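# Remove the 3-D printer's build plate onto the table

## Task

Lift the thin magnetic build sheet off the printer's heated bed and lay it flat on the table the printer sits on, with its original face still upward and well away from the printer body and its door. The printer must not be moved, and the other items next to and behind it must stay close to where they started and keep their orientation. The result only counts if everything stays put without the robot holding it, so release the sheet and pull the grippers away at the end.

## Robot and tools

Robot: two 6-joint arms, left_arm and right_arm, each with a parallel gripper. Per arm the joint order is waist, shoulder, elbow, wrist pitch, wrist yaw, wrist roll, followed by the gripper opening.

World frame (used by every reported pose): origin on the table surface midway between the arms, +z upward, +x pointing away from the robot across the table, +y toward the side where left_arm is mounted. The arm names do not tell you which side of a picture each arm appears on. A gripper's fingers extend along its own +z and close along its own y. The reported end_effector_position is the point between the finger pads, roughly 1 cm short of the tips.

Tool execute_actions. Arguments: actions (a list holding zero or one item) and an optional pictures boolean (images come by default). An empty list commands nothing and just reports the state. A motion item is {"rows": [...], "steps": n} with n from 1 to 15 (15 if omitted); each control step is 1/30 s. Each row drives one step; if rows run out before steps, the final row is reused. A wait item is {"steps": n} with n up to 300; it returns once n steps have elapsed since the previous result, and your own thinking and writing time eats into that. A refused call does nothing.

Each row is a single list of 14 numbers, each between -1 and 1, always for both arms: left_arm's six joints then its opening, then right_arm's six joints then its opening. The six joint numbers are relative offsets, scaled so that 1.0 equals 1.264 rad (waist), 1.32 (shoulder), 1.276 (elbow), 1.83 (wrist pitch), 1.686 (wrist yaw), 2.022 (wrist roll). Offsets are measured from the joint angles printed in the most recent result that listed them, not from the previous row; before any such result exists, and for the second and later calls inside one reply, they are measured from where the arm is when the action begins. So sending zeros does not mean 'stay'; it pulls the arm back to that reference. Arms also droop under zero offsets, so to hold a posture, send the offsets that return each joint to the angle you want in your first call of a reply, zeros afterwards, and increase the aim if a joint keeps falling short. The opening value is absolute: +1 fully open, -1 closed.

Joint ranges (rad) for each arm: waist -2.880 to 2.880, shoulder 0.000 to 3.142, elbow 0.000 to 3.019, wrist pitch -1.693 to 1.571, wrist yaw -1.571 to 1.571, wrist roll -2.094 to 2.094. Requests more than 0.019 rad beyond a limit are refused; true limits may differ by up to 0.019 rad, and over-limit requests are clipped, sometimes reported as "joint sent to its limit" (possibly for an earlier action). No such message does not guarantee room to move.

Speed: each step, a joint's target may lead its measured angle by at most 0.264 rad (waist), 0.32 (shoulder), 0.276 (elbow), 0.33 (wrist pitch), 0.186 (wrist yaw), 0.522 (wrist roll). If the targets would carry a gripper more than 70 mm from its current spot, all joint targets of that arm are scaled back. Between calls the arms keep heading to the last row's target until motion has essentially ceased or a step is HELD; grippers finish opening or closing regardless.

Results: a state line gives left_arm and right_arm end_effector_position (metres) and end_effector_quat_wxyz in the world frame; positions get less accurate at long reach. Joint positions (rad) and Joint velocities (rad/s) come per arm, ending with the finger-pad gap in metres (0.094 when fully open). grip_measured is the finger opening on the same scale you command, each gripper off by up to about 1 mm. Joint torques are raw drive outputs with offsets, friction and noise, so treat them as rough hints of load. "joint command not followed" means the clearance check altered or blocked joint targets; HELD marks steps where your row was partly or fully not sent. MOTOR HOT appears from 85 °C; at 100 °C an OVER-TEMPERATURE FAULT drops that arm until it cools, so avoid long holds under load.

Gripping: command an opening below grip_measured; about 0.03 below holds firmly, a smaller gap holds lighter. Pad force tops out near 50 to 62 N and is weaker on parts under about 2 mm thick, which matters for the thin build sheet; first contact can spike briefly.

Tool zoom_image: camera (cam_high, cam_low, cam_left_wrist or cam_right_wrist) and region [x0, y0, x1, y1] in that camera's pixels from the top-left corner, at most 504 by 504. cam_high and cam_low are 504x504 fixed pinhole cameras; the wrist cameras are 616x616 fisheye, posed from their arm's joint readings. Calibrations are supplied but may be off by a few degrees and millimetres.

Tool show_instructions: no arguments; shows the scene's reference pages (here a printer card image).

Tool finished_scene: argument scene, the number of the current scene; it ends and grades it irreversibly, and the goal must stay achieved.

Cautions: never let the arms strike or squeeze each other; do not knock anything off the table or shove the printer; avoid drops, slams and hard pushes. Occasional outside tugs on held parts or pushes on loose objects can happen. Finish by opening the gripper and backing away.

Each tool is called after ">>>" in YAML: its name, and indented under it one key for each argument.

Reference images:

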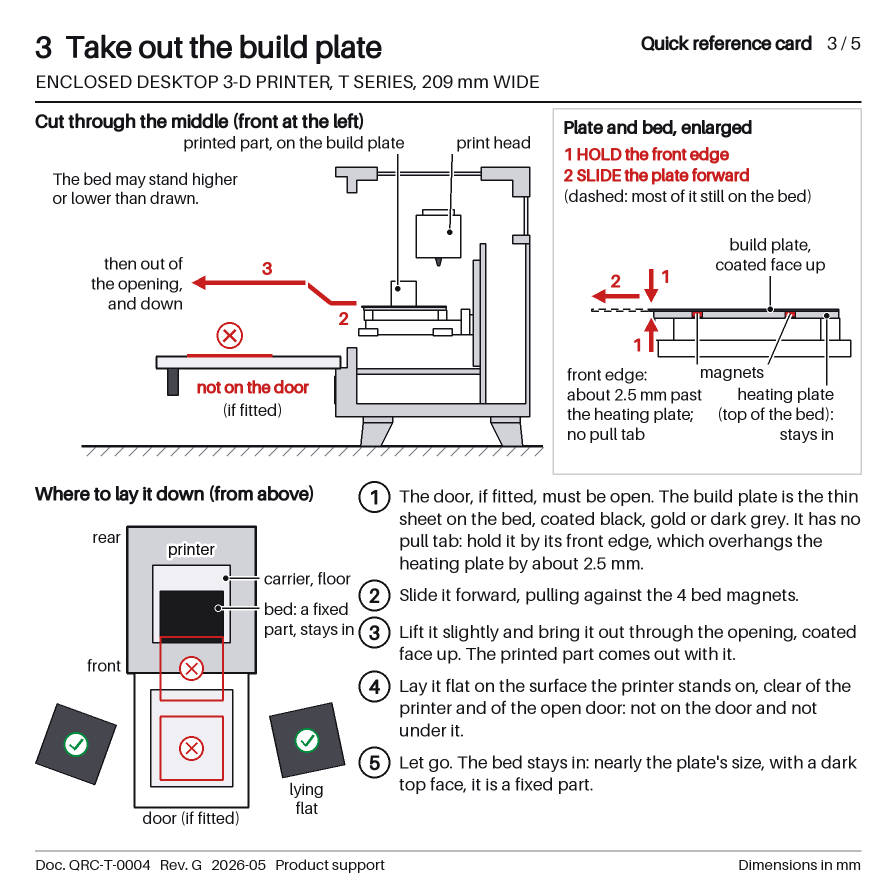

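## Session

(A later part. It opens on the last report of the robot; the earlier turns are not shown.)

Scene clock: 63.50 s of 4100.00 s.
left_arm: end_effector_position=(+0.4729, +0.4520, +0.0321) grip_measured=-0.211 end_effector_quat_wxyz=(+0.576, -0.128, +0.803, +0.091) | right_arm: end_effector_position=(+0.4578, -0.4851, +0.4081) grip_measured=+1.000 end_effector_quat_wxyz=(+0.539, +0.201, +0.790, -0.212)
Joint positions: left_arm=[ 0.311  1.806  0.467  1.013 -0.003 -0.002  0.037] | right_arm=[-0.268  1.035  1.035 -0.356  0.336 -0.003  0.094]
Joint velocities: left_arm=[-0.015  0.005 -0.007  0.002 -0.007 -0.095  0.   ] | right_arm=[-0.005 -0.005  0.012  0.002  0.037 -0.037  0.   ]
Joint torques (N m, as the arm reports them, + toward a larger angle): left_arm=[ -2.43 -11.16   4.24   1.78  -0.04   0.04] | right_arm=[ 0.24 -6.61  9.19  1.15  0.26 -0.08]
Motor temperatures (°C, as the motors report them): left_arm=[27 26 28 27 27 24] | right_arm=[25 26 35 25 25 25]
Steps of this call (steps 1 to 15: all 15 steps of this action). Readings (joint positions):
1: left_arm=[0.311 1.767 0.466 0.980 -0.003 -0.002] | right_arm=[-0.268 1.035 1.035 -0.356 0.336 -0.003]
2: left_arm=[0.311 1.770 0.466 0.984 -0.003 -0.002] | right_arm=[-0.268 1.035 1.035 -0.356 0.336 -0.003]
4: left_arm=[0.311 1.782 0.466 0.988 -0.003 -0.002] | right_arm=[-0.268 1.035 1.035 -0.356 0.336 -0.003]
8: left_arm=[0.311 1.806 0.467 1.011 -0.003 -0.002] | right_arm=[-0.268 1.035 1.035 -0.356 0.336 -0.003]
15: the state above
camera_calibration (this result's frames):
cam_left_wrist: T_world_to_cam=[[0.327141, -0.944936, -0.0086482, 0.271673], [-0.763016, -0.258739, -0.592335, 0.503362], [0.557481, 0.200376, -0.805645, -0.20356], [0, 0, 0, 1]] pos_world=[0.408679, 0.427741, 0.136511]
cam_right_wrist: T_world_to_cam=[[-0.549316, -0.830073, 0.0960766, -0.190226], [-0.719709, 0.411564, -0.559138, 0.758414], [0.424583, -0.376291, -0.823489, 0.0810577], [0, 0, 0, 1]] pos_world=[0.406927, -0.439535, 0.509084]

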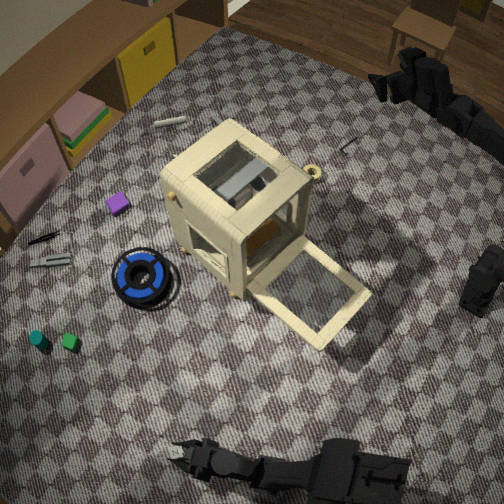

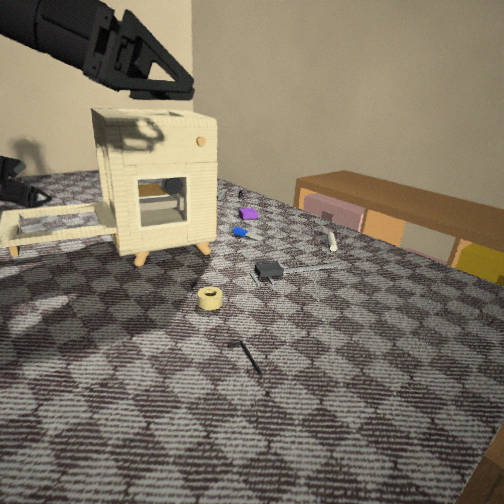

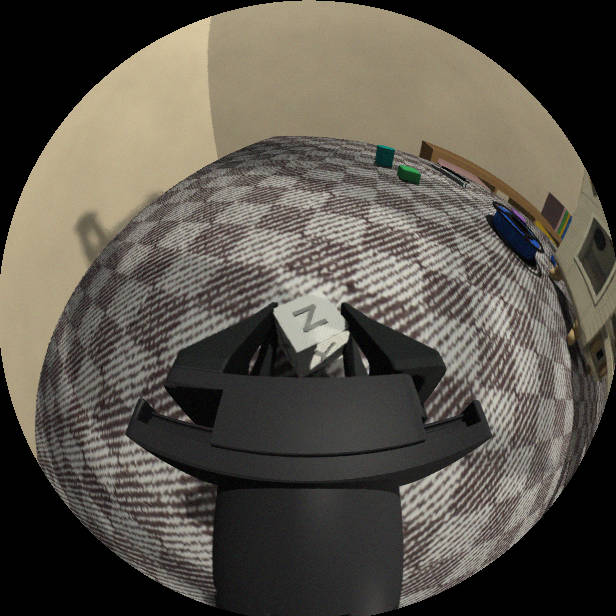

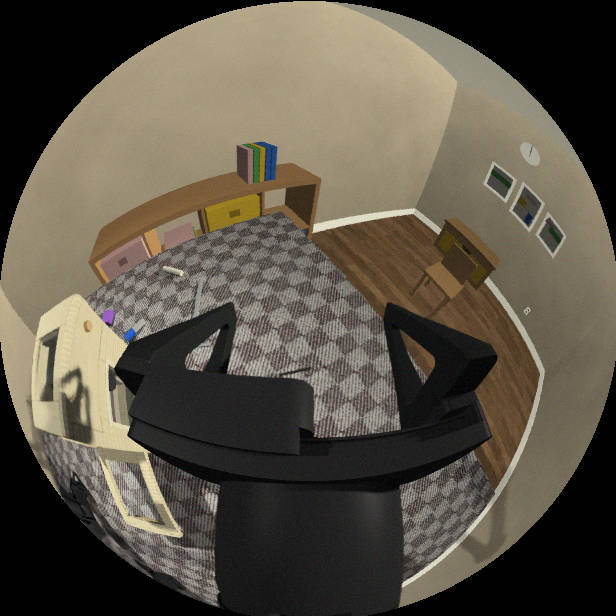

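>>> execute_actions:
  actions:
    - {"rows":[[0,0,0,0,0,0,0.1, 0,0,0,0,0,0,1],[0,0,0,0,0,0,0.1, 0,0,0,0,0,0,1],[0,0,0,0,0,0,0.1, 0,0,0,0,0,0,1],[0,0,0,0,0,0,0.1, 0,0,0,0,0,0,1],[0,0,0,0,0,0,0.1, 0,0,0,0,0,0,1],[0,-0.05,0.02,0,0,0,0.1, 0,0,0,0,0,0,1],[0,-0.1,0.03,0,0,0,0.1, 0,0,0,0,0,0,1],[0,-0.15,0.04,0,0,0,0.1, 0,0,0,0,0,0,1],[0,-0.2,0.05,-0.03,0,0,0.1, 0,0,0,0,0,0,1],[0,-0.25,0.06,-0.07,0,0,0.1, 0,0,0,0,0,0,1],[0,-0.3,0.07,-0.11,0,0,0.1, 0,0,0,0,0,0,1],[0,-0.35,0.08,-0.15,0,0,0.1, 0,0,0,0,0,0,1],[0,-0.4,0.09,-0.2,0,0,0.1, 0,0,0,0,0,0,1],[0,-0.45,0.11,-0.315,-0.4,0.71,-0.7, 0,0,0,0,0,0,1]]}
  pictures: false

>>> execute_actions:
  actions:
    - {"steps":35}
  pictures: false

>>> execute_actions:
  actions:
    - {"rows":[[-0.93,0,0.02,0,0,0,-0.7, 0,0,0,0,0,0,1]]}
  pictures: false

>>> execute_actions:
  actions:
    - {"steps":25}

Scene clock: 69.90 s of 4100.00 s.
left_arm: end_effector_position=(+0.4774, +0.4724, +0.1607) grip_measured=-0.369 end_effector_quat_wxyz=(+0.614, -0.116, +0.762, +0.171) | right_arm: end_effector_position=(+0.4578, -0.4851, +0.4081) grip_measured=+1.000 end_effector_quat_wxyz=(+0.539, +0.201, +0.790, -0.212)
Joint positions: left_arm=[ 0.31   1.441  0.505  0.745 -0.111  0.099  0.03 ] | right_arm=[-0.268  1.035  1.035 -0.356  0.336 -0.003  0.094]
Joint velocities: left_arm=[ 0.005 -1.744  0.339 -2.068 -1.487  1.722 -0.421] | right_arm=[-0.005 -0.024  0.002 -0.012  0.022  0.022  0.   ]
Joint torques (N m, as the arm reports them, + toward a larger angle): left_arm=[ -2.35 -12.6    9.     2.17   0.     0.13] | right_arm=[ 0.3  -6.6   9.2   1.15  0.26 -0.08]
Motor temperatures (°C, as the motors report them): left_arm=[27 25 27 27 27 24] | right_arm=[25 26 36 25 25 25]
Steps of this call (steps 1 to 15: the robot went on to your last target; steps 16 to 90: nothing new was sent; then 2.90 s passed at rest; steps 91 to 105: all 15 steps of this action). Readings (joint positions):
91: left_arm=[0.311 1.806 0.467 1.013 -0.003 -0.002] | right_arm=[-0.268 1.035 1.035 -0.356 0.336 -0.003]
92: left_arm=[0.311 1.806 0.467 1.013 -0.003 -0.002] | right_arm=[-0.268 1.035 1.035 -0.356 0.336 -0.003]
94: left_arm=[0.311 1.806 0.467 1.013 -0.003 -0.002] | right_arm=[-0.268 1.035 1.035 -0.356 0.336 -0.003]
98: left_arm=[0.311 1.772 0.467 1.006 -0.003 -0.002] | right_arm=[-0.268 1.035 1.035 -0.356 0.336 -0.003]
105: the state above

Scene clock: 71.07 s of 4100.00 s.
left_arm: end_effector_position=(+0.4115, +0.5442, +0.2430) grip_measured=-0.698 end_effector_quat_wxyz=(+0.195, +0.205, +0.730, +0.622) | right_arm: end_effector_position=(+0.4578, -0.4851, +0.4081) grip_measured=+1.000 end_effector_quat_wxyz=(+0.539, +0.201, +0.790, -0.212)
Joint positions: left_arm=[ 0.311  1.216  0.583  0.438 -0.674  1.418  0.014] | right_arm=[-0.268  1.035  1.035 -0.356  0.336 -0.003  0.094]
Joint velocities: left_arm=[ 0.005 -0.015  0.007 -0.002  0.081  0.037 -0.   ] | right_arm=[-0.024 -0.015  0.022  0.007  0.037 -0.022  0.   ]
Joint torques (N m, as the arm reports them, + toward a larger angle): left_arm=[-2.59 -9.94  9.42  1.47 -0.24  0.08] | right_arm=[ 0.23 -6.64  9.21  1.15  0.26 -0.08]
Motor temperatures (°C, as the motors report them): left_arm=[27 25 27 27 27 24] | right_arm=[25 26 36 25 25 25]
Steps of this call (steps 1 to 35: the robot went on to your last target). Readings (joint positions):
1: left_arm=[0.310 1.381 0.519 0.668 -0.187 0.173] | right_arm=[-0.268 1.035 1.035 -0.356 0.336 -0.003]
2: left_arm=[0.310 1.322 0.533 0.590 -0.281 0.264] | right_arm=[-0.268 1.035 1.035 -0.356 0.336 -0.003]
4: left_arm=[0.310 1.227 0.560 0.496 -0.480 0.458] | right_arm=[-0.268 1.035 1.035 -0.356 0.336 -0.003]
8: left_arm=[0.311 1.166 0.583 0.461 -0.670 0.845] | right_arm=[-0.268 1.035 1.035 -0.356 0.336 -0.003]
35: the state above

Scene clock: 71.57 s of 4100.00 s.
left_arm: end_effector_position=(+0.4647, +0.1865, +0.2430) grip_measured=-0.698 end_effector_quat_wxyz=(+0.415, +0.465, +0.599, +0.503) | right_arm: end_effector_position=(+0.4578, -0.4851, +0.4081) grip_measured=+1.000 end_effector_quat_wxyz=(+0.539, +0.201, +0.790, -0.212)
Joint positions: left_arm=[-0.465  1.216  0.583  0.438 -0.676  1.418  0.014] | right_arm=[-0.268  1.035  1.035 -0.356  0.336 -0.003  0.094]
Joint velocities: left_arm=[-1.753  0.005 -0.007 -0.007 -0.037  0.11   0.   ] | right_arm=[-0.015 -0.005 -0.007 -0.002 -0.037  0.022  0.   ]
Joint torques (N m, as the arm reports them, + toward a larger angle): left_arm=[-2.74 -9.5   8.86  1.61 -0.06 -0.03] | right_arm=[ 0.25 -6.56  9.21  1.14  0.26 -0.08]
Motor temperatures (°C, as the motors report them): left_arm=[27 25 27 27 27 24] | right_arm=[25 26 36 25 25 25]
Steps of this call (steps 1 to 15: all 15 steps of this action). Readings (joint positions):
1: left_arm=[0.299 1.216 0.583 0.438 -0.679 1.418] | right_arm=[-0.268 1.035 1.035 -0.356 0.336 -0.003]
2: left_arm=[0.272 1.216 0.583 0.438 -0.681 1.418] | right_arm=[-0.268 1.035 1.035 -0.356 0.336 -0.003]
4: left_arm=[0.179 1.216 0.583 0.438 -0.681 1.418] | right_arm=[-0.268 1.035 1.035 -0.356 0.336 -0.003]
8: left_arm=[-0.048 1.216 0.583 0.438 -0.679 1.418] | right_arm=[-0.268 1.035 1.035 -0.356 0.336 -0.003]
15: the state above

Scene clock: 72.40 s of 4100.00 s.
left_arm: end_effector_position=(+0.3809, +0.0100, +0.2429) grip_measured=-0.698 end_effector_quat_wxyz=(+0.510, +0.579, +0.491, +0.406) | right_arm: end_effector_position=(+0.4578, -0.4851, +0.4081) grip_measured=+1.000 end_effector_quat_wxyz=(+0.539, +0.201, +0.790, -0.212)
Joint positions: left_arm=[-0.875  1.216  0.583  0.438 -0.671  1.418  0.014] | right_arm=[-0.268  1.035  1.035 -0.356  0.336 -0.003  0.094]
Joint velocities: left_arm=[ 0.005  0.005  0.012  0.012  0.022 -0.007  0.001] | right_arm=[-0.015  0.005  0.002 -0.022 -0.007  0.051  0.   ]
Joint torques (N m, as the arm reports them, + toward a larger angle): left_arm=[-1.49 -9.46  9.55  1.66 -0.23 -0.04] | right_arm=[ 0.27 -6.61  9.19  1.15  0.26 -0.08]
Motor temperatures (°C, as the motors report them): left_arm=[27 25 27 27 27 24] | right_arm=[25 26 36 25 25 25]
Steps of this call (steps 1 to 25: the robot went on to your last target). Readings (joint positions):
1: left_arm=[-0.525 1.216 0.583 0.438 -0.676 1.418] | right_arm=[-0.268 1.035 1.035 -0.356 0.336 -0.003]
2: left_arm=[-0.585 1.216 0.583 0.438 -0.676 1.418] | right_arm=[-0.268 1.035 1.035 -0.356 0.336 -0.003]
4: left_arm=[-0.705 1.216 0.583 0.438 -0.676 1.418] | right_arm=[-0.268 1.035 1.035 -0.356 0.336 -0.003]
8: left_arm=[-0.885 1.216 0.583 0.438 -0.669 1.418] | right_arm=[-0.268 1.035 1.035 -0.356 0.336 -0.003]
25: the state above
camera_calibration (this result's frames):
cam_left_wrist: T_world_to_cam=[[-0.133387, -0.00167887, -0.991063, 0.29052], [-0.402275, 0.914007, 0.0525938, 0.13784], [0.90575, 0.405695, -0.122592, -0.194513], [0, 0, 0, 1]] pos_world=[0.270381, -0.0465856, 0.256828]
cam_right_wrist: T_world_to_cam=[[-0.549316, -0.830073, 0.0960766, -0.190226], [-0.719709, 0.411564, -0.559138, 0.758414], [0.424583, -0.376291, -0.823489, 0.0810577], [0, 0, 0, 1]] pos_world=[0.406927, -0.439535, 0.509084]

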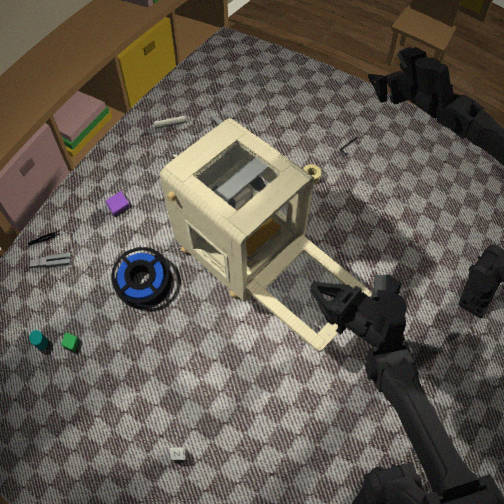

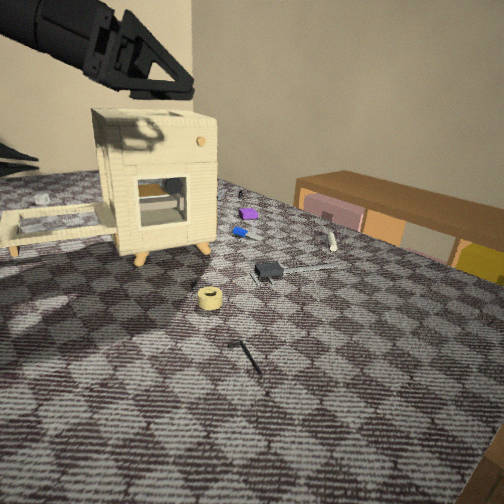

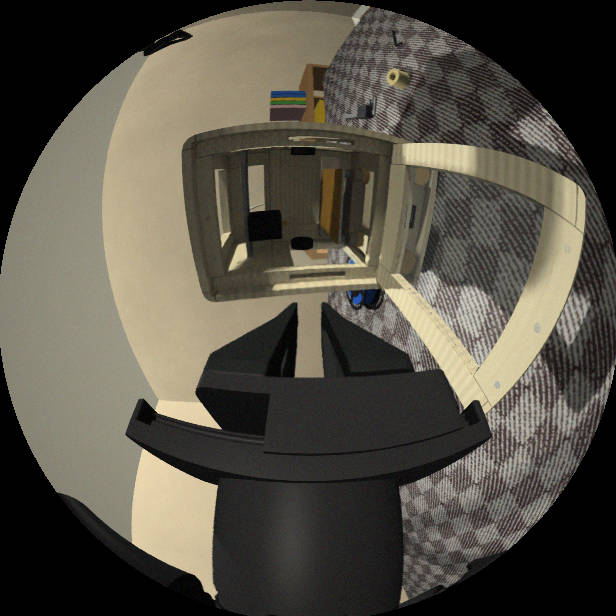

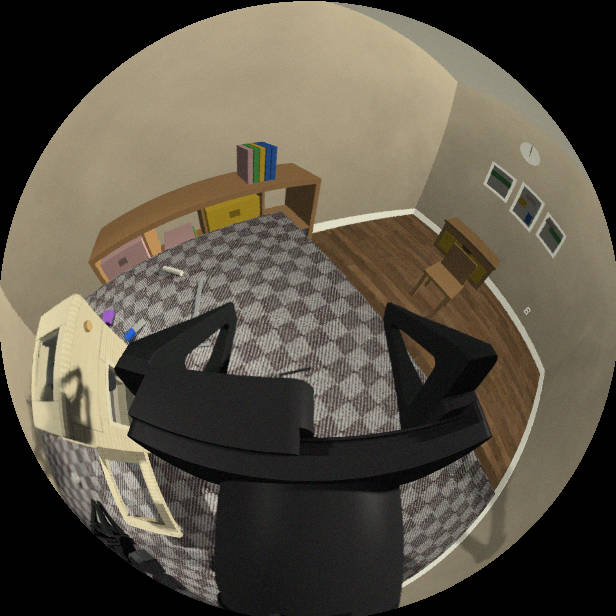

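>>> execute_actions:
  actions:
    - {"rows":[[0.008,0.02,0.05,0.004,0.006,0,-0.7, 0,0,0,0,0,0,1],[0.016,0.045,0.07,0.004,0.012,0,-0.7, 0,0,0,0,0,0,1],[0.024,0.07,0.09,0.004,0.018,0,-0.7, 0,0,0,0,0,0,1],[0.032,0.095,0.11,0.004,0.024,0,-0.7, 0,0,0,0,0,0,1],[0.04,0.12,0.13,0.004,0.03,0,-0.7, 0,0,0,0,0,0,1],[0.048,0.145,0.15,0.004,0.036,0,-0.7, 0,0,0,0,0,0,1],[0.056,0.17,0.17,0.004,0.042,0,-0.7, 0,0,0,0,0,0,1],[0.064,0.195,0.19,0.004,0.048,0,-0.7, 0,0,0,0,0,0,1],[0.072,0.22,0.21,0.004,0.054,0,-0.7, 0,0,0,0,0,0,1],[0.078,0.24,0.23,0.004,0.06,0,-0.7, 0,0,0,0,0,0,1],[0.083,0.255,0.245,0.004,0.064,0,-0.7, 0,0,0,0,0,0,1],[0.087,0.27,0.257,0.004,0.067,0,-0.7, 0,0,0,0,0,0,1],[0.09,0.282,0.267,0.004,0.07,0,-0.7, 0,0,0,0,0,0,1],[0.092,0.291,0.274,0.004,0.07,0,-0.7, 0,0,0,0,0,0,1],[0.092,0.298,0.278,0.004,0.07,0,-0.7, 0,0,0,0,0,0,1]]}
  pictures: false

>>> execute_actions:
  actions:
    - {"steps":15}

>>> zoom_image:
  camera: "cam_left_wrist"
  region: [220, 170, 420, 370]

>>> zoom_image:
  camera: "cam_low"
  region: [20, 100, 220, 250]

Scene clock: 76.07 s of 4100.00 s.
left_arm: end_effector_position=(+0.4935, -0.0515, +0.1931) grip_measured=-0.698 end_effector_quat_wxyz=(+0.477, +0.607, +0.500, +0.393) | right_arm: end_effector_position=(+0.4578, -0.4851, +0.4081) grip_measured=+1.000 end_effector_quat_wxyz=(+0.539, +0.201, +0.790, -0.212)
Joint positions: left_arm=[-0.769  1.601  0.879  0.438 -0.557  1.418  0.014] | right_arm=[-0.268  1.035  1.035 -0.356  0.336 -0.003  0.094]
Joint velocities: left_arm=[ 0.112  0.435  0.237  0.002 -0.051 -0.022 -0.001] | right_arm=[ 0.005  0.005 -0.002  0.017 -0.007 -0.007  0.   ]
Joint torques (N m, as the arm reports them, + toward a larger angle): left_arm=[ -2.32 -17.62  10.59   1.92   0.01  -0.04] | right_arm=[ 0.24 -6.63  9.2   1.16  0.25 -0.08]
Motor temperatures (°C, as the motors report them): left_arm=[27 25 28 27 27 24] | right_arm=[25 26 36 25 25 25]
Steps of this call (steps 1 to 15: the robot went on to your last target; steps 16 to 90: nothing new was sent; then 0.17 s passed at rest; steps 91 to 105: all 15 steps of this action). Readings (joint positions):
91: left_arm=[-0.875 1.217 0.584 0.438 -0.668 1.418] | right_arm=[-0.268 1.035 1.035 -0.356 0.336 -0.003]
92: left_arm=[-0.874 1.222 0.588 0.438 -0.662 1.418] | right_arm=[-0.268 1.035 1.035 -0.356 0.336 -0.003]
94: left_arm=[-0.868 1.256 0.615 0.438 -0.643 1.418] | right_arm=[-0.268 1.035 1.035 -0.356 0.336 -0.003]
98: left_arm=[-0.832 1.395 0.730 0.438 -0.601 1.418] | right_arm=[-0.268 1.035 1.035 -0.356 0.336 -0.003]
105: the state above

Scene clock: 76.57 s of 4100.00 s.
left_arm: end_effector_position=(+0.4982, -0.0518, +0.1846) grip_measured=-0.698 end_effector_quat_wxyz=(+0.471, +0.610, +0.502, +0.393) | right_arm: end_effector_position=(+0.4578, -0.4851, +0.4081) grip_measured=+1.000 end_effector_quat_wxyz=(+0.539, +0.201, +0.790, -0.212)
Joint positions: left_arm=[-0.763  1.623  0.888  0.438 -0.556  1.418  0.014] | right_arm=[-0.268  1.035  1.035 -0.356  0.336 -0.003  0.094]
Joint velocities: left_arm=[-0.005  0.005  0.012  0.002 -0.051  0.007 -0.   ] | right_arm=[-0.005 -0.005 -0.002 -0.002  0.022 -0.051  0.   ]
Joint torques (N m, as the arm reports them, + toward a larger angle): left_arm=[ -1.89 -17.39  10.84   1.98  -0.03  -0.05] | right_arm=[ 0.26 -6.56  9.19  1.14  0.26 -0.08]
Motor temperatures (°C, as the motors report them): left_arm=[27 25 28 27 27 24] | right_arm=[25 26 36 25 25 25]
Steps of this call (steps 1 to 15: the robot went on to your last target). Readings (joint positions):
1: left_arm=[-0.765 1.613 0.884 0.438 -0.557 1.418] | right_arm=[-0.268 1.035 1.035 -0.356 0.336 -0.003]
2: left_arm=[-0.763 1.620 0.886 0.438 -0.557 1.418] | right_arm=[-0.268 1.035 1.035 -0.356 0.336 -0.003]
4: left_arm=[-0.763 1.623 0.886 0.438 -0.556 1.418] | right_arm=[-0.268 1.035 1.035 -0.356 0.336 -0.003]
8: left_arm=[-0.763 1.623 0.888 0.438 -0.556 1.418] | right_arm=[-0.268 1.035 1.035 -0.356 0.336 -0.003]
15: the state above
camera_calibration (this result's frames):
cam_left_wrist: T_world_to_cam=[[-0.221959, 0.0529283, -0.973618, 0.292001], [-0.3935, 0.908739, 0.139109, 0.224034], [0.892128, 0.413995, -0.180875, -0.264858], [0, 0, 0, 1]] pos_world=[0.389257, -0.109394, 0.205226]
cam_right_wrist: T_world_to_cam=[[-0.549316, -0.830073, 0.0960766, -0.190226], [-0.719709, 0.411564, -0.559138, 0.758414], [0.424583, -0.376291, -0.823489, 0.0810577], [0, 0, 0, 1]] pos_world=[0.406927, -0.439535, 0.509084]

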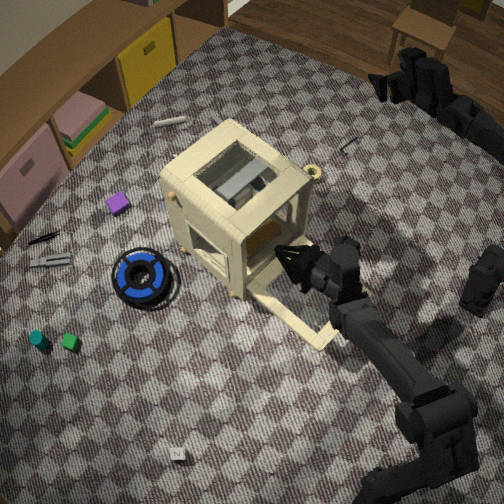

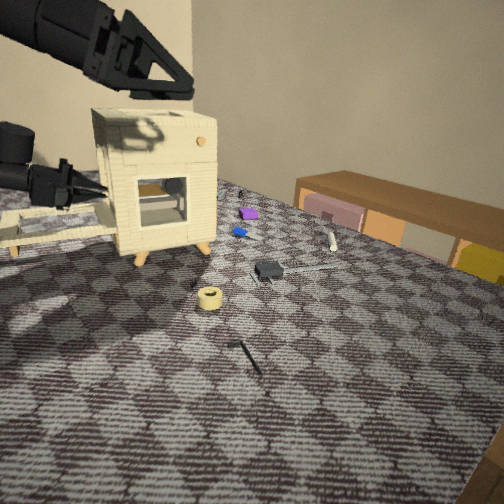

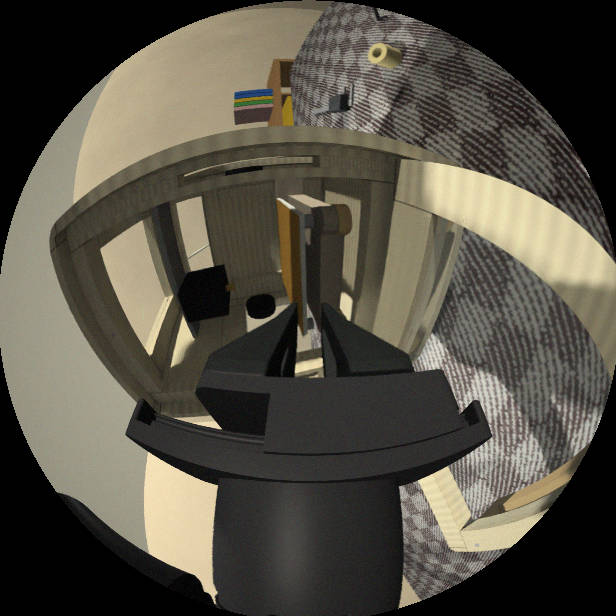

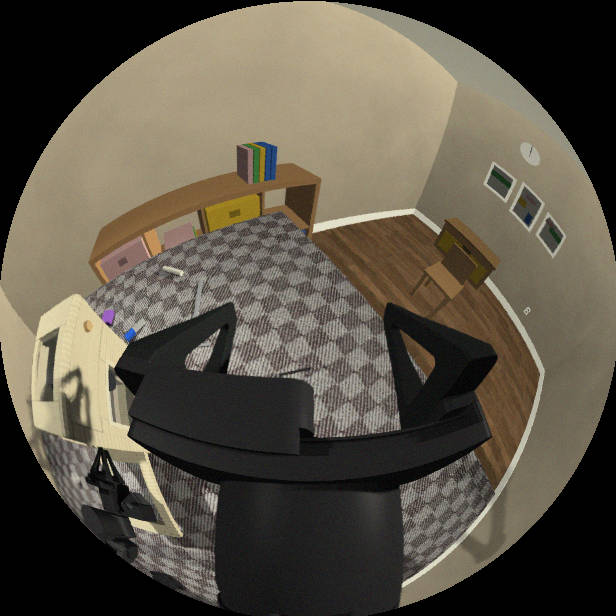

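Region (220, 170, 420, 370) of cam_left_wrist's 616x616 image, scaled by 2.520, with more detail than that image has.

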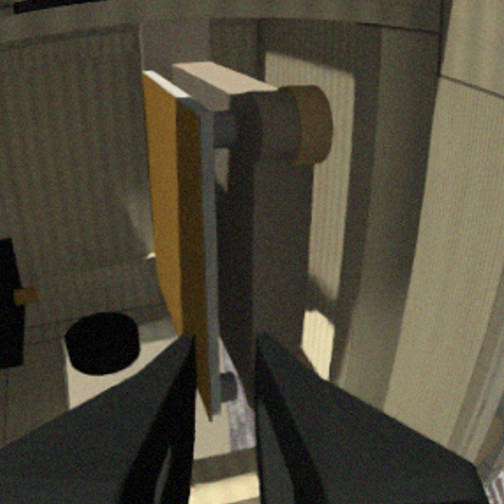

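Region (20, 100, 220, 250) of cam_low's 504x504 image, scaled by 2.520, with more detail than that image has; it fills the top 378 rows of this view, and the rest is white.

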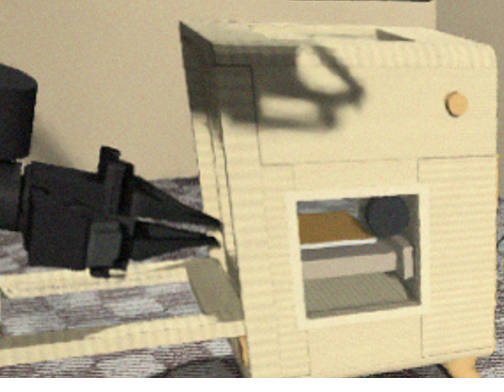

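>>> execute_actions:
  actions:
    - {"rows":[[0.008,0.008,0.045,0.004,0.004,-0.022,-0.8, 0,0,0,0,0,0,1],[0.008,0.008,0.045,0.004,0.004,-0.022,-0.8, 0,0,0,0,0,0,1],[0.012,0.015,0.053,0.004,0.007,-0.022,-0.8, 0,0,0,0,0,0,1],[0.012,0.015,0.053,0.004,0.007,-0.022,-0.8, 0,0,0,0,0,0,1],[0.016,0.022,0.061,0.004,0.01,-0.022,-0.8, 0,0,0,0,0,0,1],[0.016,0.022,0.061,0.004,0.01,-0.022,-0.8, 0,0,0,0,0,0,1],[0.02,0.029,0.069,0.004,0.013,-0.022,-0.8, 0,0,0,0,0,0,1],[0.02,0.029,0.069,0.004,0.013,-0.022,-0.8, 0,0,0,0,0,0,1],[0.023,0.036,0.076,0.004,0.015,-0.022,-0.8, 0,0,0,0,0,0,1]]}
  pictures: false

>>> execute_actions:
  actions:
    - {"steps":8}

>>> zoom_image:
  camera: "cam_left_wrist"
  region: [230, 210, 390, 370]

Scene clock: 80.37 s of 4100.00 s.
left_arm: end_effector_position=(+0.5166, -0.0578, +0.1818) grip_measured=-0.798 end_effector_quat_wxyz=(+0.478, +0.602, +0.511, +0.383) | right_arm: end_effector_position=(+0.4578, -0.4851, +0.4081) grip_measured=+1.000 end_effector_quat_wxyz=(+0.539, +0.201, +0.790, -0.212)
Joint positions: left_arm=[-0.745  1.666  0.935  0.438 -0.534  1.39   0.009] | right_arm=[-0.268  1.035  1.035 -0.356  0.336 -0.003  0.094]
Joint velocities: left_arm=[ 0.015  0.005 -0.002 -0.002 -0.022 -0.066 -0.   ] | right_arm=[-0.024 -0.005 -0.022  0.002 -0.007  0.051  0.   ]
Joint torques (N m, as the arm reports them, + toward a larger angle): left_arm=[ -1.66 -16.9   10.82   1.96  -0.01  -0.16] | right_arm=[ 0.29 -6.61  9.2   1.14  0.26 -0.08]
Motor temperatures (°C, as the motors report them): left_arm=[27 26 28 27 27 24] | right_arm=[25 26 36 25 25 25]
Steps of this call (steps 1 to 15: the robot went on to your last target; steps 16 to 90: nothing new was sent; then 0.30 s passed at rest; steps 91 to 105: all 15 steps of this action). Readings (joint positions):
91: left_arm=[-0.763 1.623 0.888 0.438 -0.554 1.414] | right_arm=[-0.268 1.035 1.035 -0.356 0.336 -0.003]
92: left_arm=[-0.763 1.623 0.888 0.438 -0.553 1.409] | right_arm=[-0.268 1.035 1.035 -0.356 0.336 -0.003]
94: left_arm=[-0.763 1.627 0.893 0.438 -0.549 1.402] | right_arm=[-0.268 1.035 1.035 -0.356 0.336 -0.003]
98: left_arm=[-0.758 1.645 0.916 0.438 -0.538 1.394] | right_arm=[-0.268 1.035 1.035 -0.356 0.336 -0.003]
105: the state above

Scene clock: 80.63 s of 4100.00 s.
left_arm: end_effector_position=(+0.5166, -0.0578, +0.1818) grip_measured=-0.798 end_effector_quat_wxyz=(+0.479, +0.602, +0.512, +0.383) | right_arm: end_effector_position=(+0.4578, -0.4851, +0.4081) grip_measured=+1.000 end_effector_quat_wxyz=(+0.539, +0.201, +0.790, -0.212)
Joint positions: left_arm=[-0.745  1.666  0.935  0.438 -0.534  1.389  0.009] | right_arm=[-0.268  1.035  1.035 -0.356  0.336 -0.003  0.094]
Joint velocities: left_arm=[-0.015 -0.024 -0.027 -0.002  0.007 -0.081  0.   ] | right_arm=[-0.015 -0.005 -0.007  0.012  0.037 -0.022  0.   ]
Joint torques (N m, as the arm reports them, + toward a larger angle): left_arm=[ -1.51 -16.59  10.86   2.01  -0.02  -0.17] | right_arm=[ 0.16 -6.58  9.2   1.14  0.26 -0.08]
Motor temperatures (°C, as the motors report them): left_arm=[27 26 28 27 27 24] | right_arm=[25 26 36 25 25 25]
Steps of this call (steps 1 to 8: the robot went on to your last target). Readings (joint positions):
1: left_arm=[-0.745 1.666 0.935 0.438 -0.534 1.389] | right_arm=[-0.268 1.035 1.035 -0.356 0.336 -0.003]
2: left_arm=[-0.745 1.666 0.935 0.438 -0.534 1.389] | right_arm=[-0.268 1.035 1.035 -0.356 0.336 -0.003]
4: left_arm=[-0.745 1.666 0.935 0.438 -0.534 1.389] | right_arm=[-0.268 1.035 1.035 -0.356 0.336 -0.003]
8: the state above
camera_calibration (this result's frames):
cam_left_wrist: T_world_to_cam=[[-0.228991, 0.0171607, -0.973277, 0.295168], [-0.397092, 0.911224, 0.109494, 0.244501], [0.888753, 0.411554, -0.201847, -0.273862], [0, 0, 0, 1]] pos_world=[0.408076, -0.115152, 0.205231]
cam_right_wrist: T_world_to_cam=[[-0.549316, -0.830073, 0.0960766, -0.190226], [-0.719709, 0.411564, -0.559138, 0.758414], [0.424583, -0.376291, -0.823489, 0.0810577], [0, 0, 0, 1]] pos_world=[0.406927, -0.439535, 0.509084]

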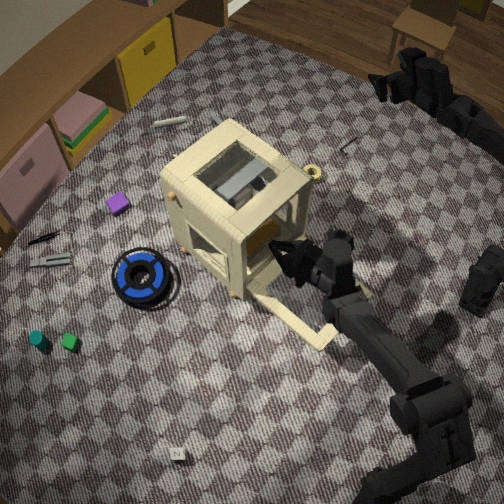

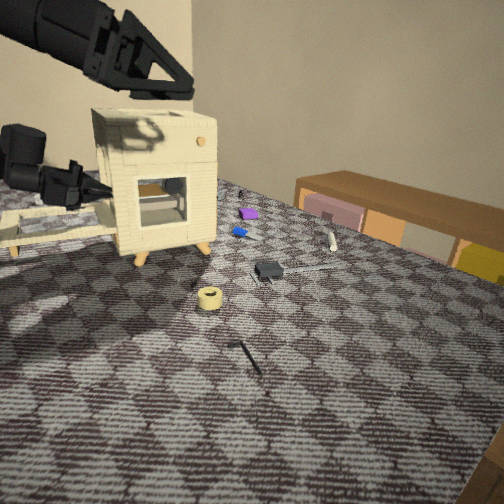

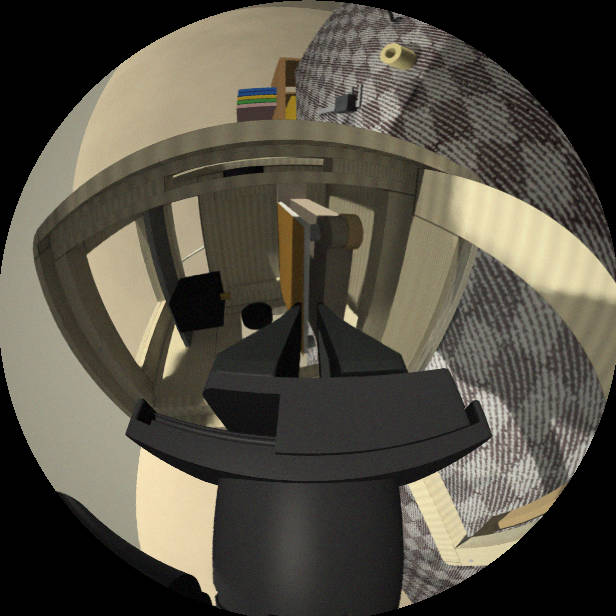

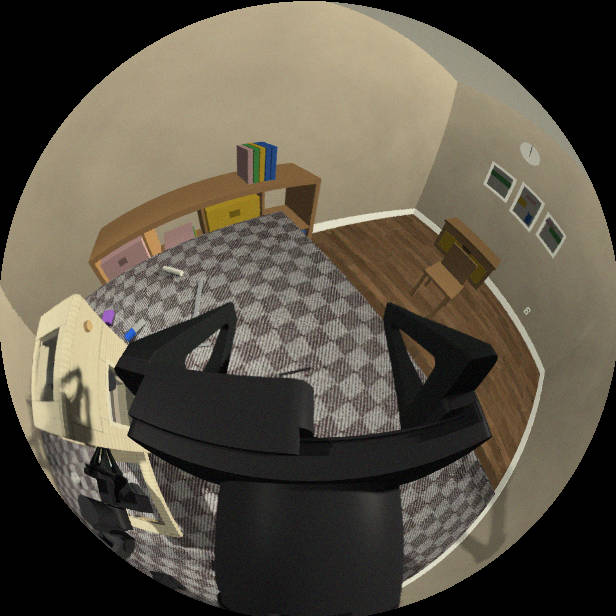

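Region (230, 210, 390, 370) of cam_left_wrist's 616x616 image, scaled by 3.150, with more detail than that image has.

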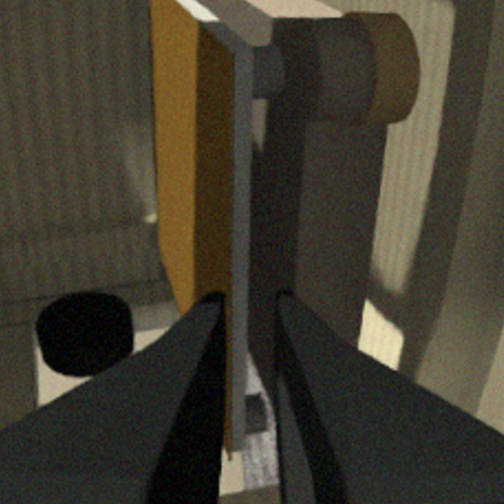

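>>> execute_actions:
  actions:
    - {"rows":[[0.01,0.005,0.043,0.004,0.003,0.015,-0.85, 0,0,0,0,0,0,1],[0.01,0.005,0.043,0.004,0.003,0.015,-0.85, 0,0,0,0,0,0,1],[0.014,0.009,0.048,0.004,0.005,0.015,-0.85, 0,0,0,0,0,0,1],[0.014,0.009,0.048,0.004,0.005,0.015,-0.85, 0,0,0,0,0,0,1],[0.017,0.013,0.053,0.004,0.007,0.015,-0.85, 0,0,0,0,0,0,1],[0.017,0.013,0.053,0.004,0.007,0.015,-0.85, 0,0,0,0,0,0,1],[0.02,0.018,0.058,0.004,0.008,0.015,-0.85, 0,0,0,0,0,0,1]]}

>>> zoom_image:
  camera: "cam_left_wrist"
  region: [230, 210, 390, 370]

>>> zoom_image:
  camera: "cam_high"
  region: [235, 200, 315, 280]

Scene clock: 83.80 s of 4100.00 s.
left_arm: end_effector_position=(+0.5273, -0.0576, +0.1830) grip_measured=-0.848 end_effector_quat_wxyz=(+0.478, +0.603, +0.509, +0.387) | right_arm: end_effector_position=(+0.4578, -0.4851, +0.4081) grip_measured=+1.000 end_effector_quat_wxyz=(+0.539, +0.201, +0.790, -0.212)
Joint positions: left_arm=[-0.731  1.682  0.958  0.438 -0.524  1.404  0.007] | right_arm=[-0.268  1.035  1.035 -0.356  0.336 -0.003  0.094]
Joint velocities: left_arm=[ 0.005 -0.005 -0.017  0.012 -0.007  0.081  0.001] | right_arm=[-0.005 -0.024 -0.007  0.027  0.095 -0.051  0.   ]
Joint torques (N m, as the arm reports them, + toward a larger angle): left_arm=[ -1.55 -16.55  10.98   1.94  -0.01   0.07] | right_arm=[ 0.25 -6.56  9.19  1.15  0.25 -0.08]
Motor temperatures (°C, as the motors report them): left_arm=[27 26 29 27 27 24] | right_arm=[25 26 36 25 25 25]
Steps of this call (steps 1 to 15: the robot went on to your last target; steps 16 to 80: nothing new was sent; steps 81 to 95: all 15 steps of this action). Readings (joint positions):
81: left_arm=[-0.745 1.666 0.935 0.438 -0.533 1.391] | right_arm=[-0.268 1.035 1.035 -0.356 0.336 -0.003]
82: left_arm=[-0.745 1.666 0.935 0.438 -0.533 1.394] | right_arm=[-0.268 1.035 1.035 -0.356 0.336 -0.003]
84: left_arm=[-0.744 1.667 0.937 0.438 -0.530 1.398] | right_arm=[-0.268 1.035 1.035 -0.356 0.336 -0.003]
88: left_arm=[-0.738 1.675 0.950 0.438 -0.524 1.402] | right_arm=[-0.268 1.035 1.035 -0.356 0.336 -0.003]
95: the state above
camera_calibration (this result's frames):
cam_left_wrist: T_world_to_cam=[[-0.223398, 0.0251981, -0.974402, 0.296531], [-0.398425, 0.909978, 0.114878, 0.248017], [0.889579, 0.413889, -0.193247, -0.285088], [0, 0, 0, 1]] pos_world=[0.418669, -0.115167, 0.205357]
cam_right_wrist: T_world_to_cam=[[-0.549316, -0.830073, 0.0960766, -0.190226], [-0.719709, 0.411564, -0.559138, 0.758414], [0.424583, -0.376291, -0.823489, 0.0810577], [0, 0, 0, 1]] pos_world=[0.406927, -0.439535, 0.509084]

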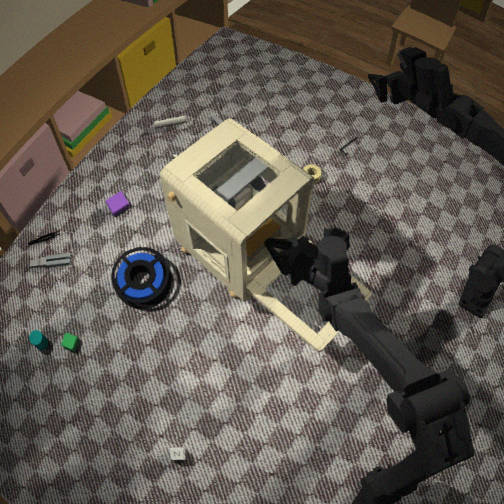

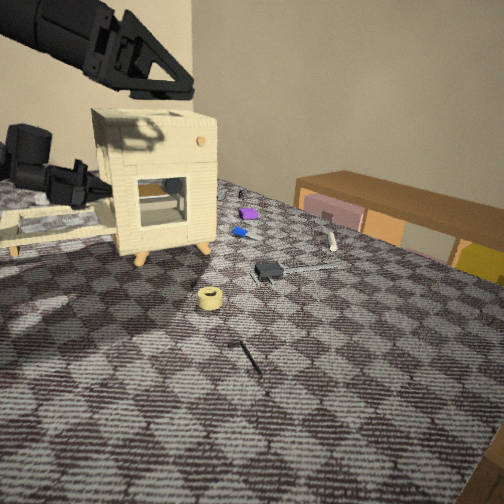

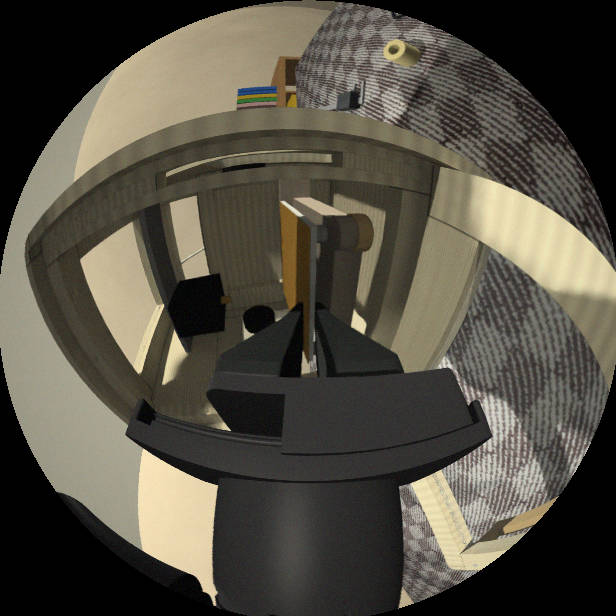

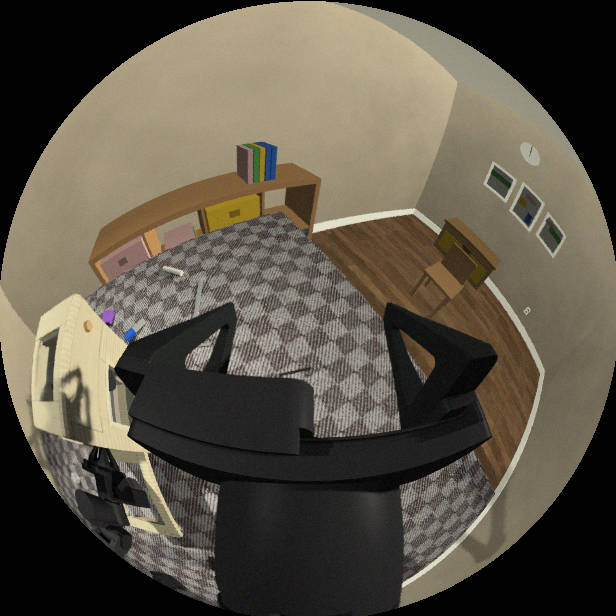

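Region (230, 210, 390, 370) of cam_left_wrist's 616x616 image, scaled by 3.150, with more detail than that image has.

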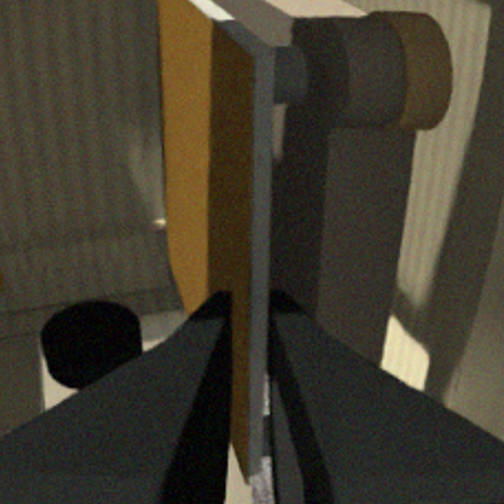

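Region (235, 200, 315, 280) of cam_high's 504x504 image, scaled by 6.300, with more detail than that image has.

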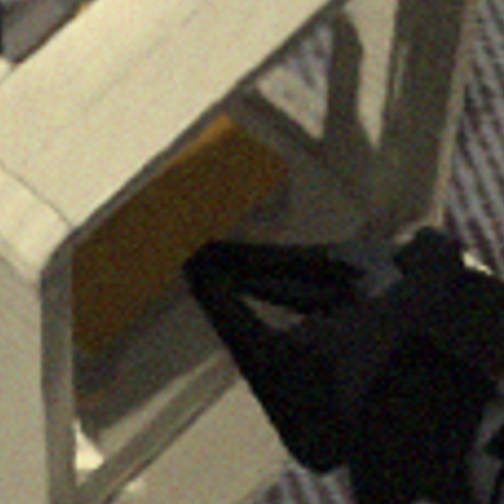

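>>> execute_actions:
  actions:
    - {"rows":[[0.008,0.006,0.041,0.004,0,0.008,-0.88, 0,0,0,0,0,0,1],[0.008,0.008,0.043,0.004,0,0.008,-0.88, 0,0,0,0,0,0,1],[0.009,0.010,0.045,0.004,0,0.008,-0.88, 0,0,0,0,0,0,1],[0.01,0.012,0.047,0.004,0,0.008,-0.88, 0,0,0,0,0,0,1],[0.011,0.014,0.049,0.004,0,0.008,-0.88, 0,0,0,0,0,0,1],[0.012,0.016,0.052,0.004,0,0.008,-0.88, 0,0,0,0,0,0,1]]}

>>> zoom_image:
  camera: "cam_left_wrist"
  region: [230, 210, 390, 370]

>>> zoom_image:
  camera: "cam_high"
  region: [235, 200, 315, 280]

Scene clock: 87.13 s of 4100.00 s.
left_arm: end_effector_position=(+0.5314, -0.0600, +0.1811) grip_measured=-0.878 end_effector_quat_wxyz=(+0.476, +0.603, +0.509, +0.388) | right_arm: end_effector_position=(+0.4578, -0.4851, +0.4081) grip_measured=+1.000 end_effector_quat_wxyz=(+0.539, +0.201, +0.790, -0.212)
Joint positions: left_arm=[-0.729  1.696  0.971  0.438 -0.524  1.407  0.006] | right_arm=[-0.268  1.035  1.035 -0.356  0.336 -0.003  0.094]
Joint velocities: left_arm=[-0.005  0.005  0.007 -0.017 -0.022 -0.022  0.   ] | right_arm=[ 0.005 -0.024 -0.002 -0.007  0.007 -0.037  0.   ]
Joint torques (N m, as the arm reports them, + toward a larger angle): left_arm=[ -1.41 -16.78  11.11   1.91  -0.13   0.08] | right_arm=[ 0.26 -6.62  9.18  1.13  0.26 -0.08]
Motor temperatures (°C, as the motors report them): left_arm=[27 26 29 27 27 24] | right_arm=[25 26 36 25 25 25]
Steps of this call (steps 1 to 15: the robot went on to your last target; steps 16 to 85: nothing new was sent; steps 86 to 100: all 15 steps of this action). Readings (joint positions):
86: left_arm=[-0.731 1.682 0.958 0.438 -0.524 1.405] | right_arm=[-0.268 1.035 1.035 -0.356 0.336 -0.003]
87: left_arm=[-0.731 1.683 0.958 0.438 -0.524 1.405] | right_arm=[-0.268 1.035 1.035 -0.356 0.336 -0.003]
89: left_arm=[-0.731 1.684 0.959 0.438 -0.524 1.406] | right_arm=[-0.268 1.035 1.035 -0.356 0.336 -0.003]
93: left_arm=[-0.730 1.693 0.969 0.438 -0.524 1.406] | right_arm=[-0.268 1.035 1.035 -0.356 0.336 -0.003]
100: the state above
camera_calibration (this result's frames):
cam_left_wrist: T_world_to_cam=[[-0.223574, 0.0276022, -0.974296, 0.295861], [-0.399285, 0.909281, 0.117385, 0.252031], [0.889149, 0.415266, -0.19227, -0.28801], [0, 0, 0, 1]] pos_world=[0.422863, -0.117732, 0.203295]
cam_right_wrist: T_world_to_cam=[[-0.549316, -0.830073, 0.0960766, -0.190226], [-0.719709, 0.411564, -0.559138, 0.758414], [0.424583, -0.376291, -0.823489, 0.0810577], [0, 0, 0, 1]] pos_world=[0.406927, -0.439535, 0.509084]

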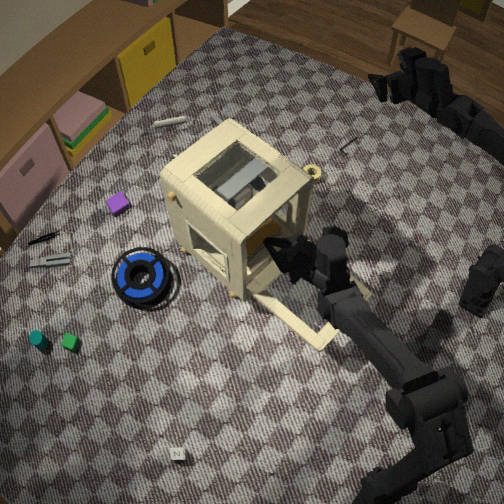

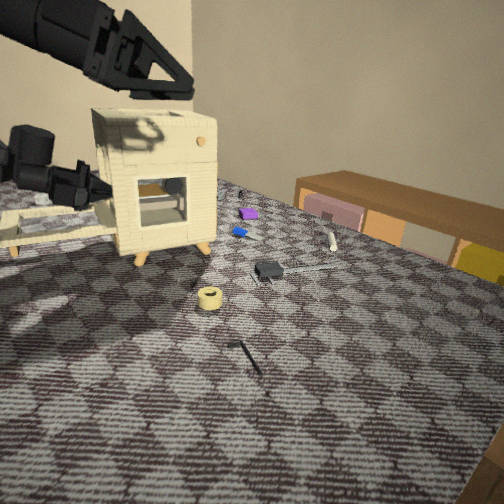

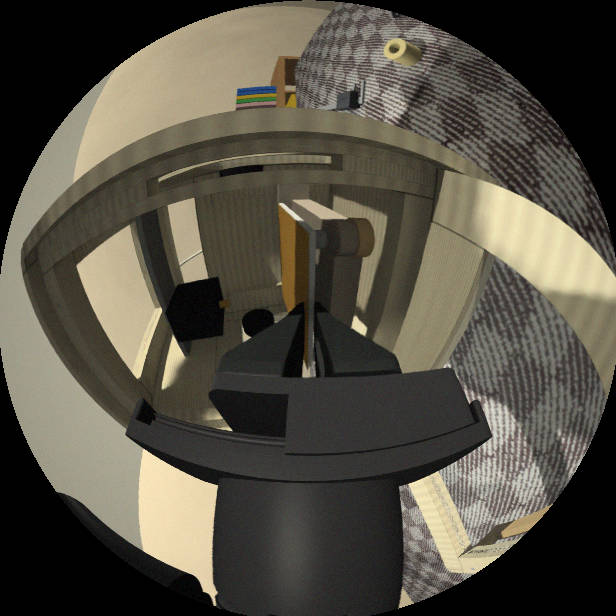

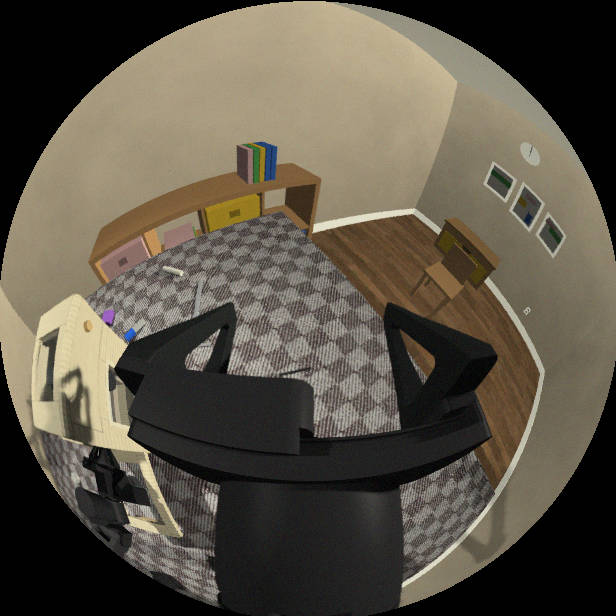

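Region (230, 210, 390, 370) of cam_left_wrist's 616x616 image, scaled by 3.150, with more detail than that image has.

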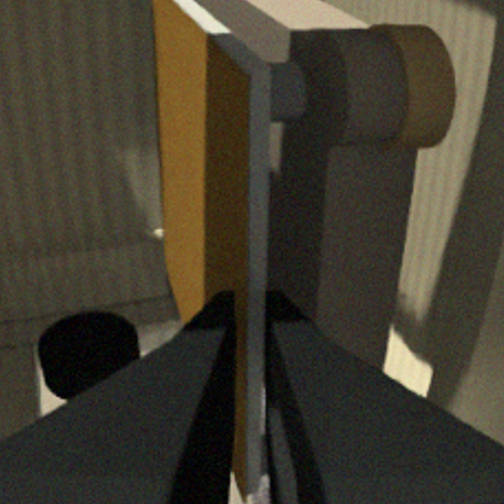

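Region (235, 200, 315, 280) of cam_high's 504x504 image, scaled by 6.300, with more detail than that image has.

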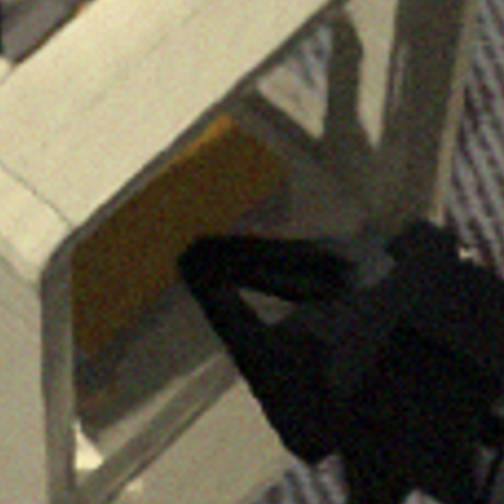

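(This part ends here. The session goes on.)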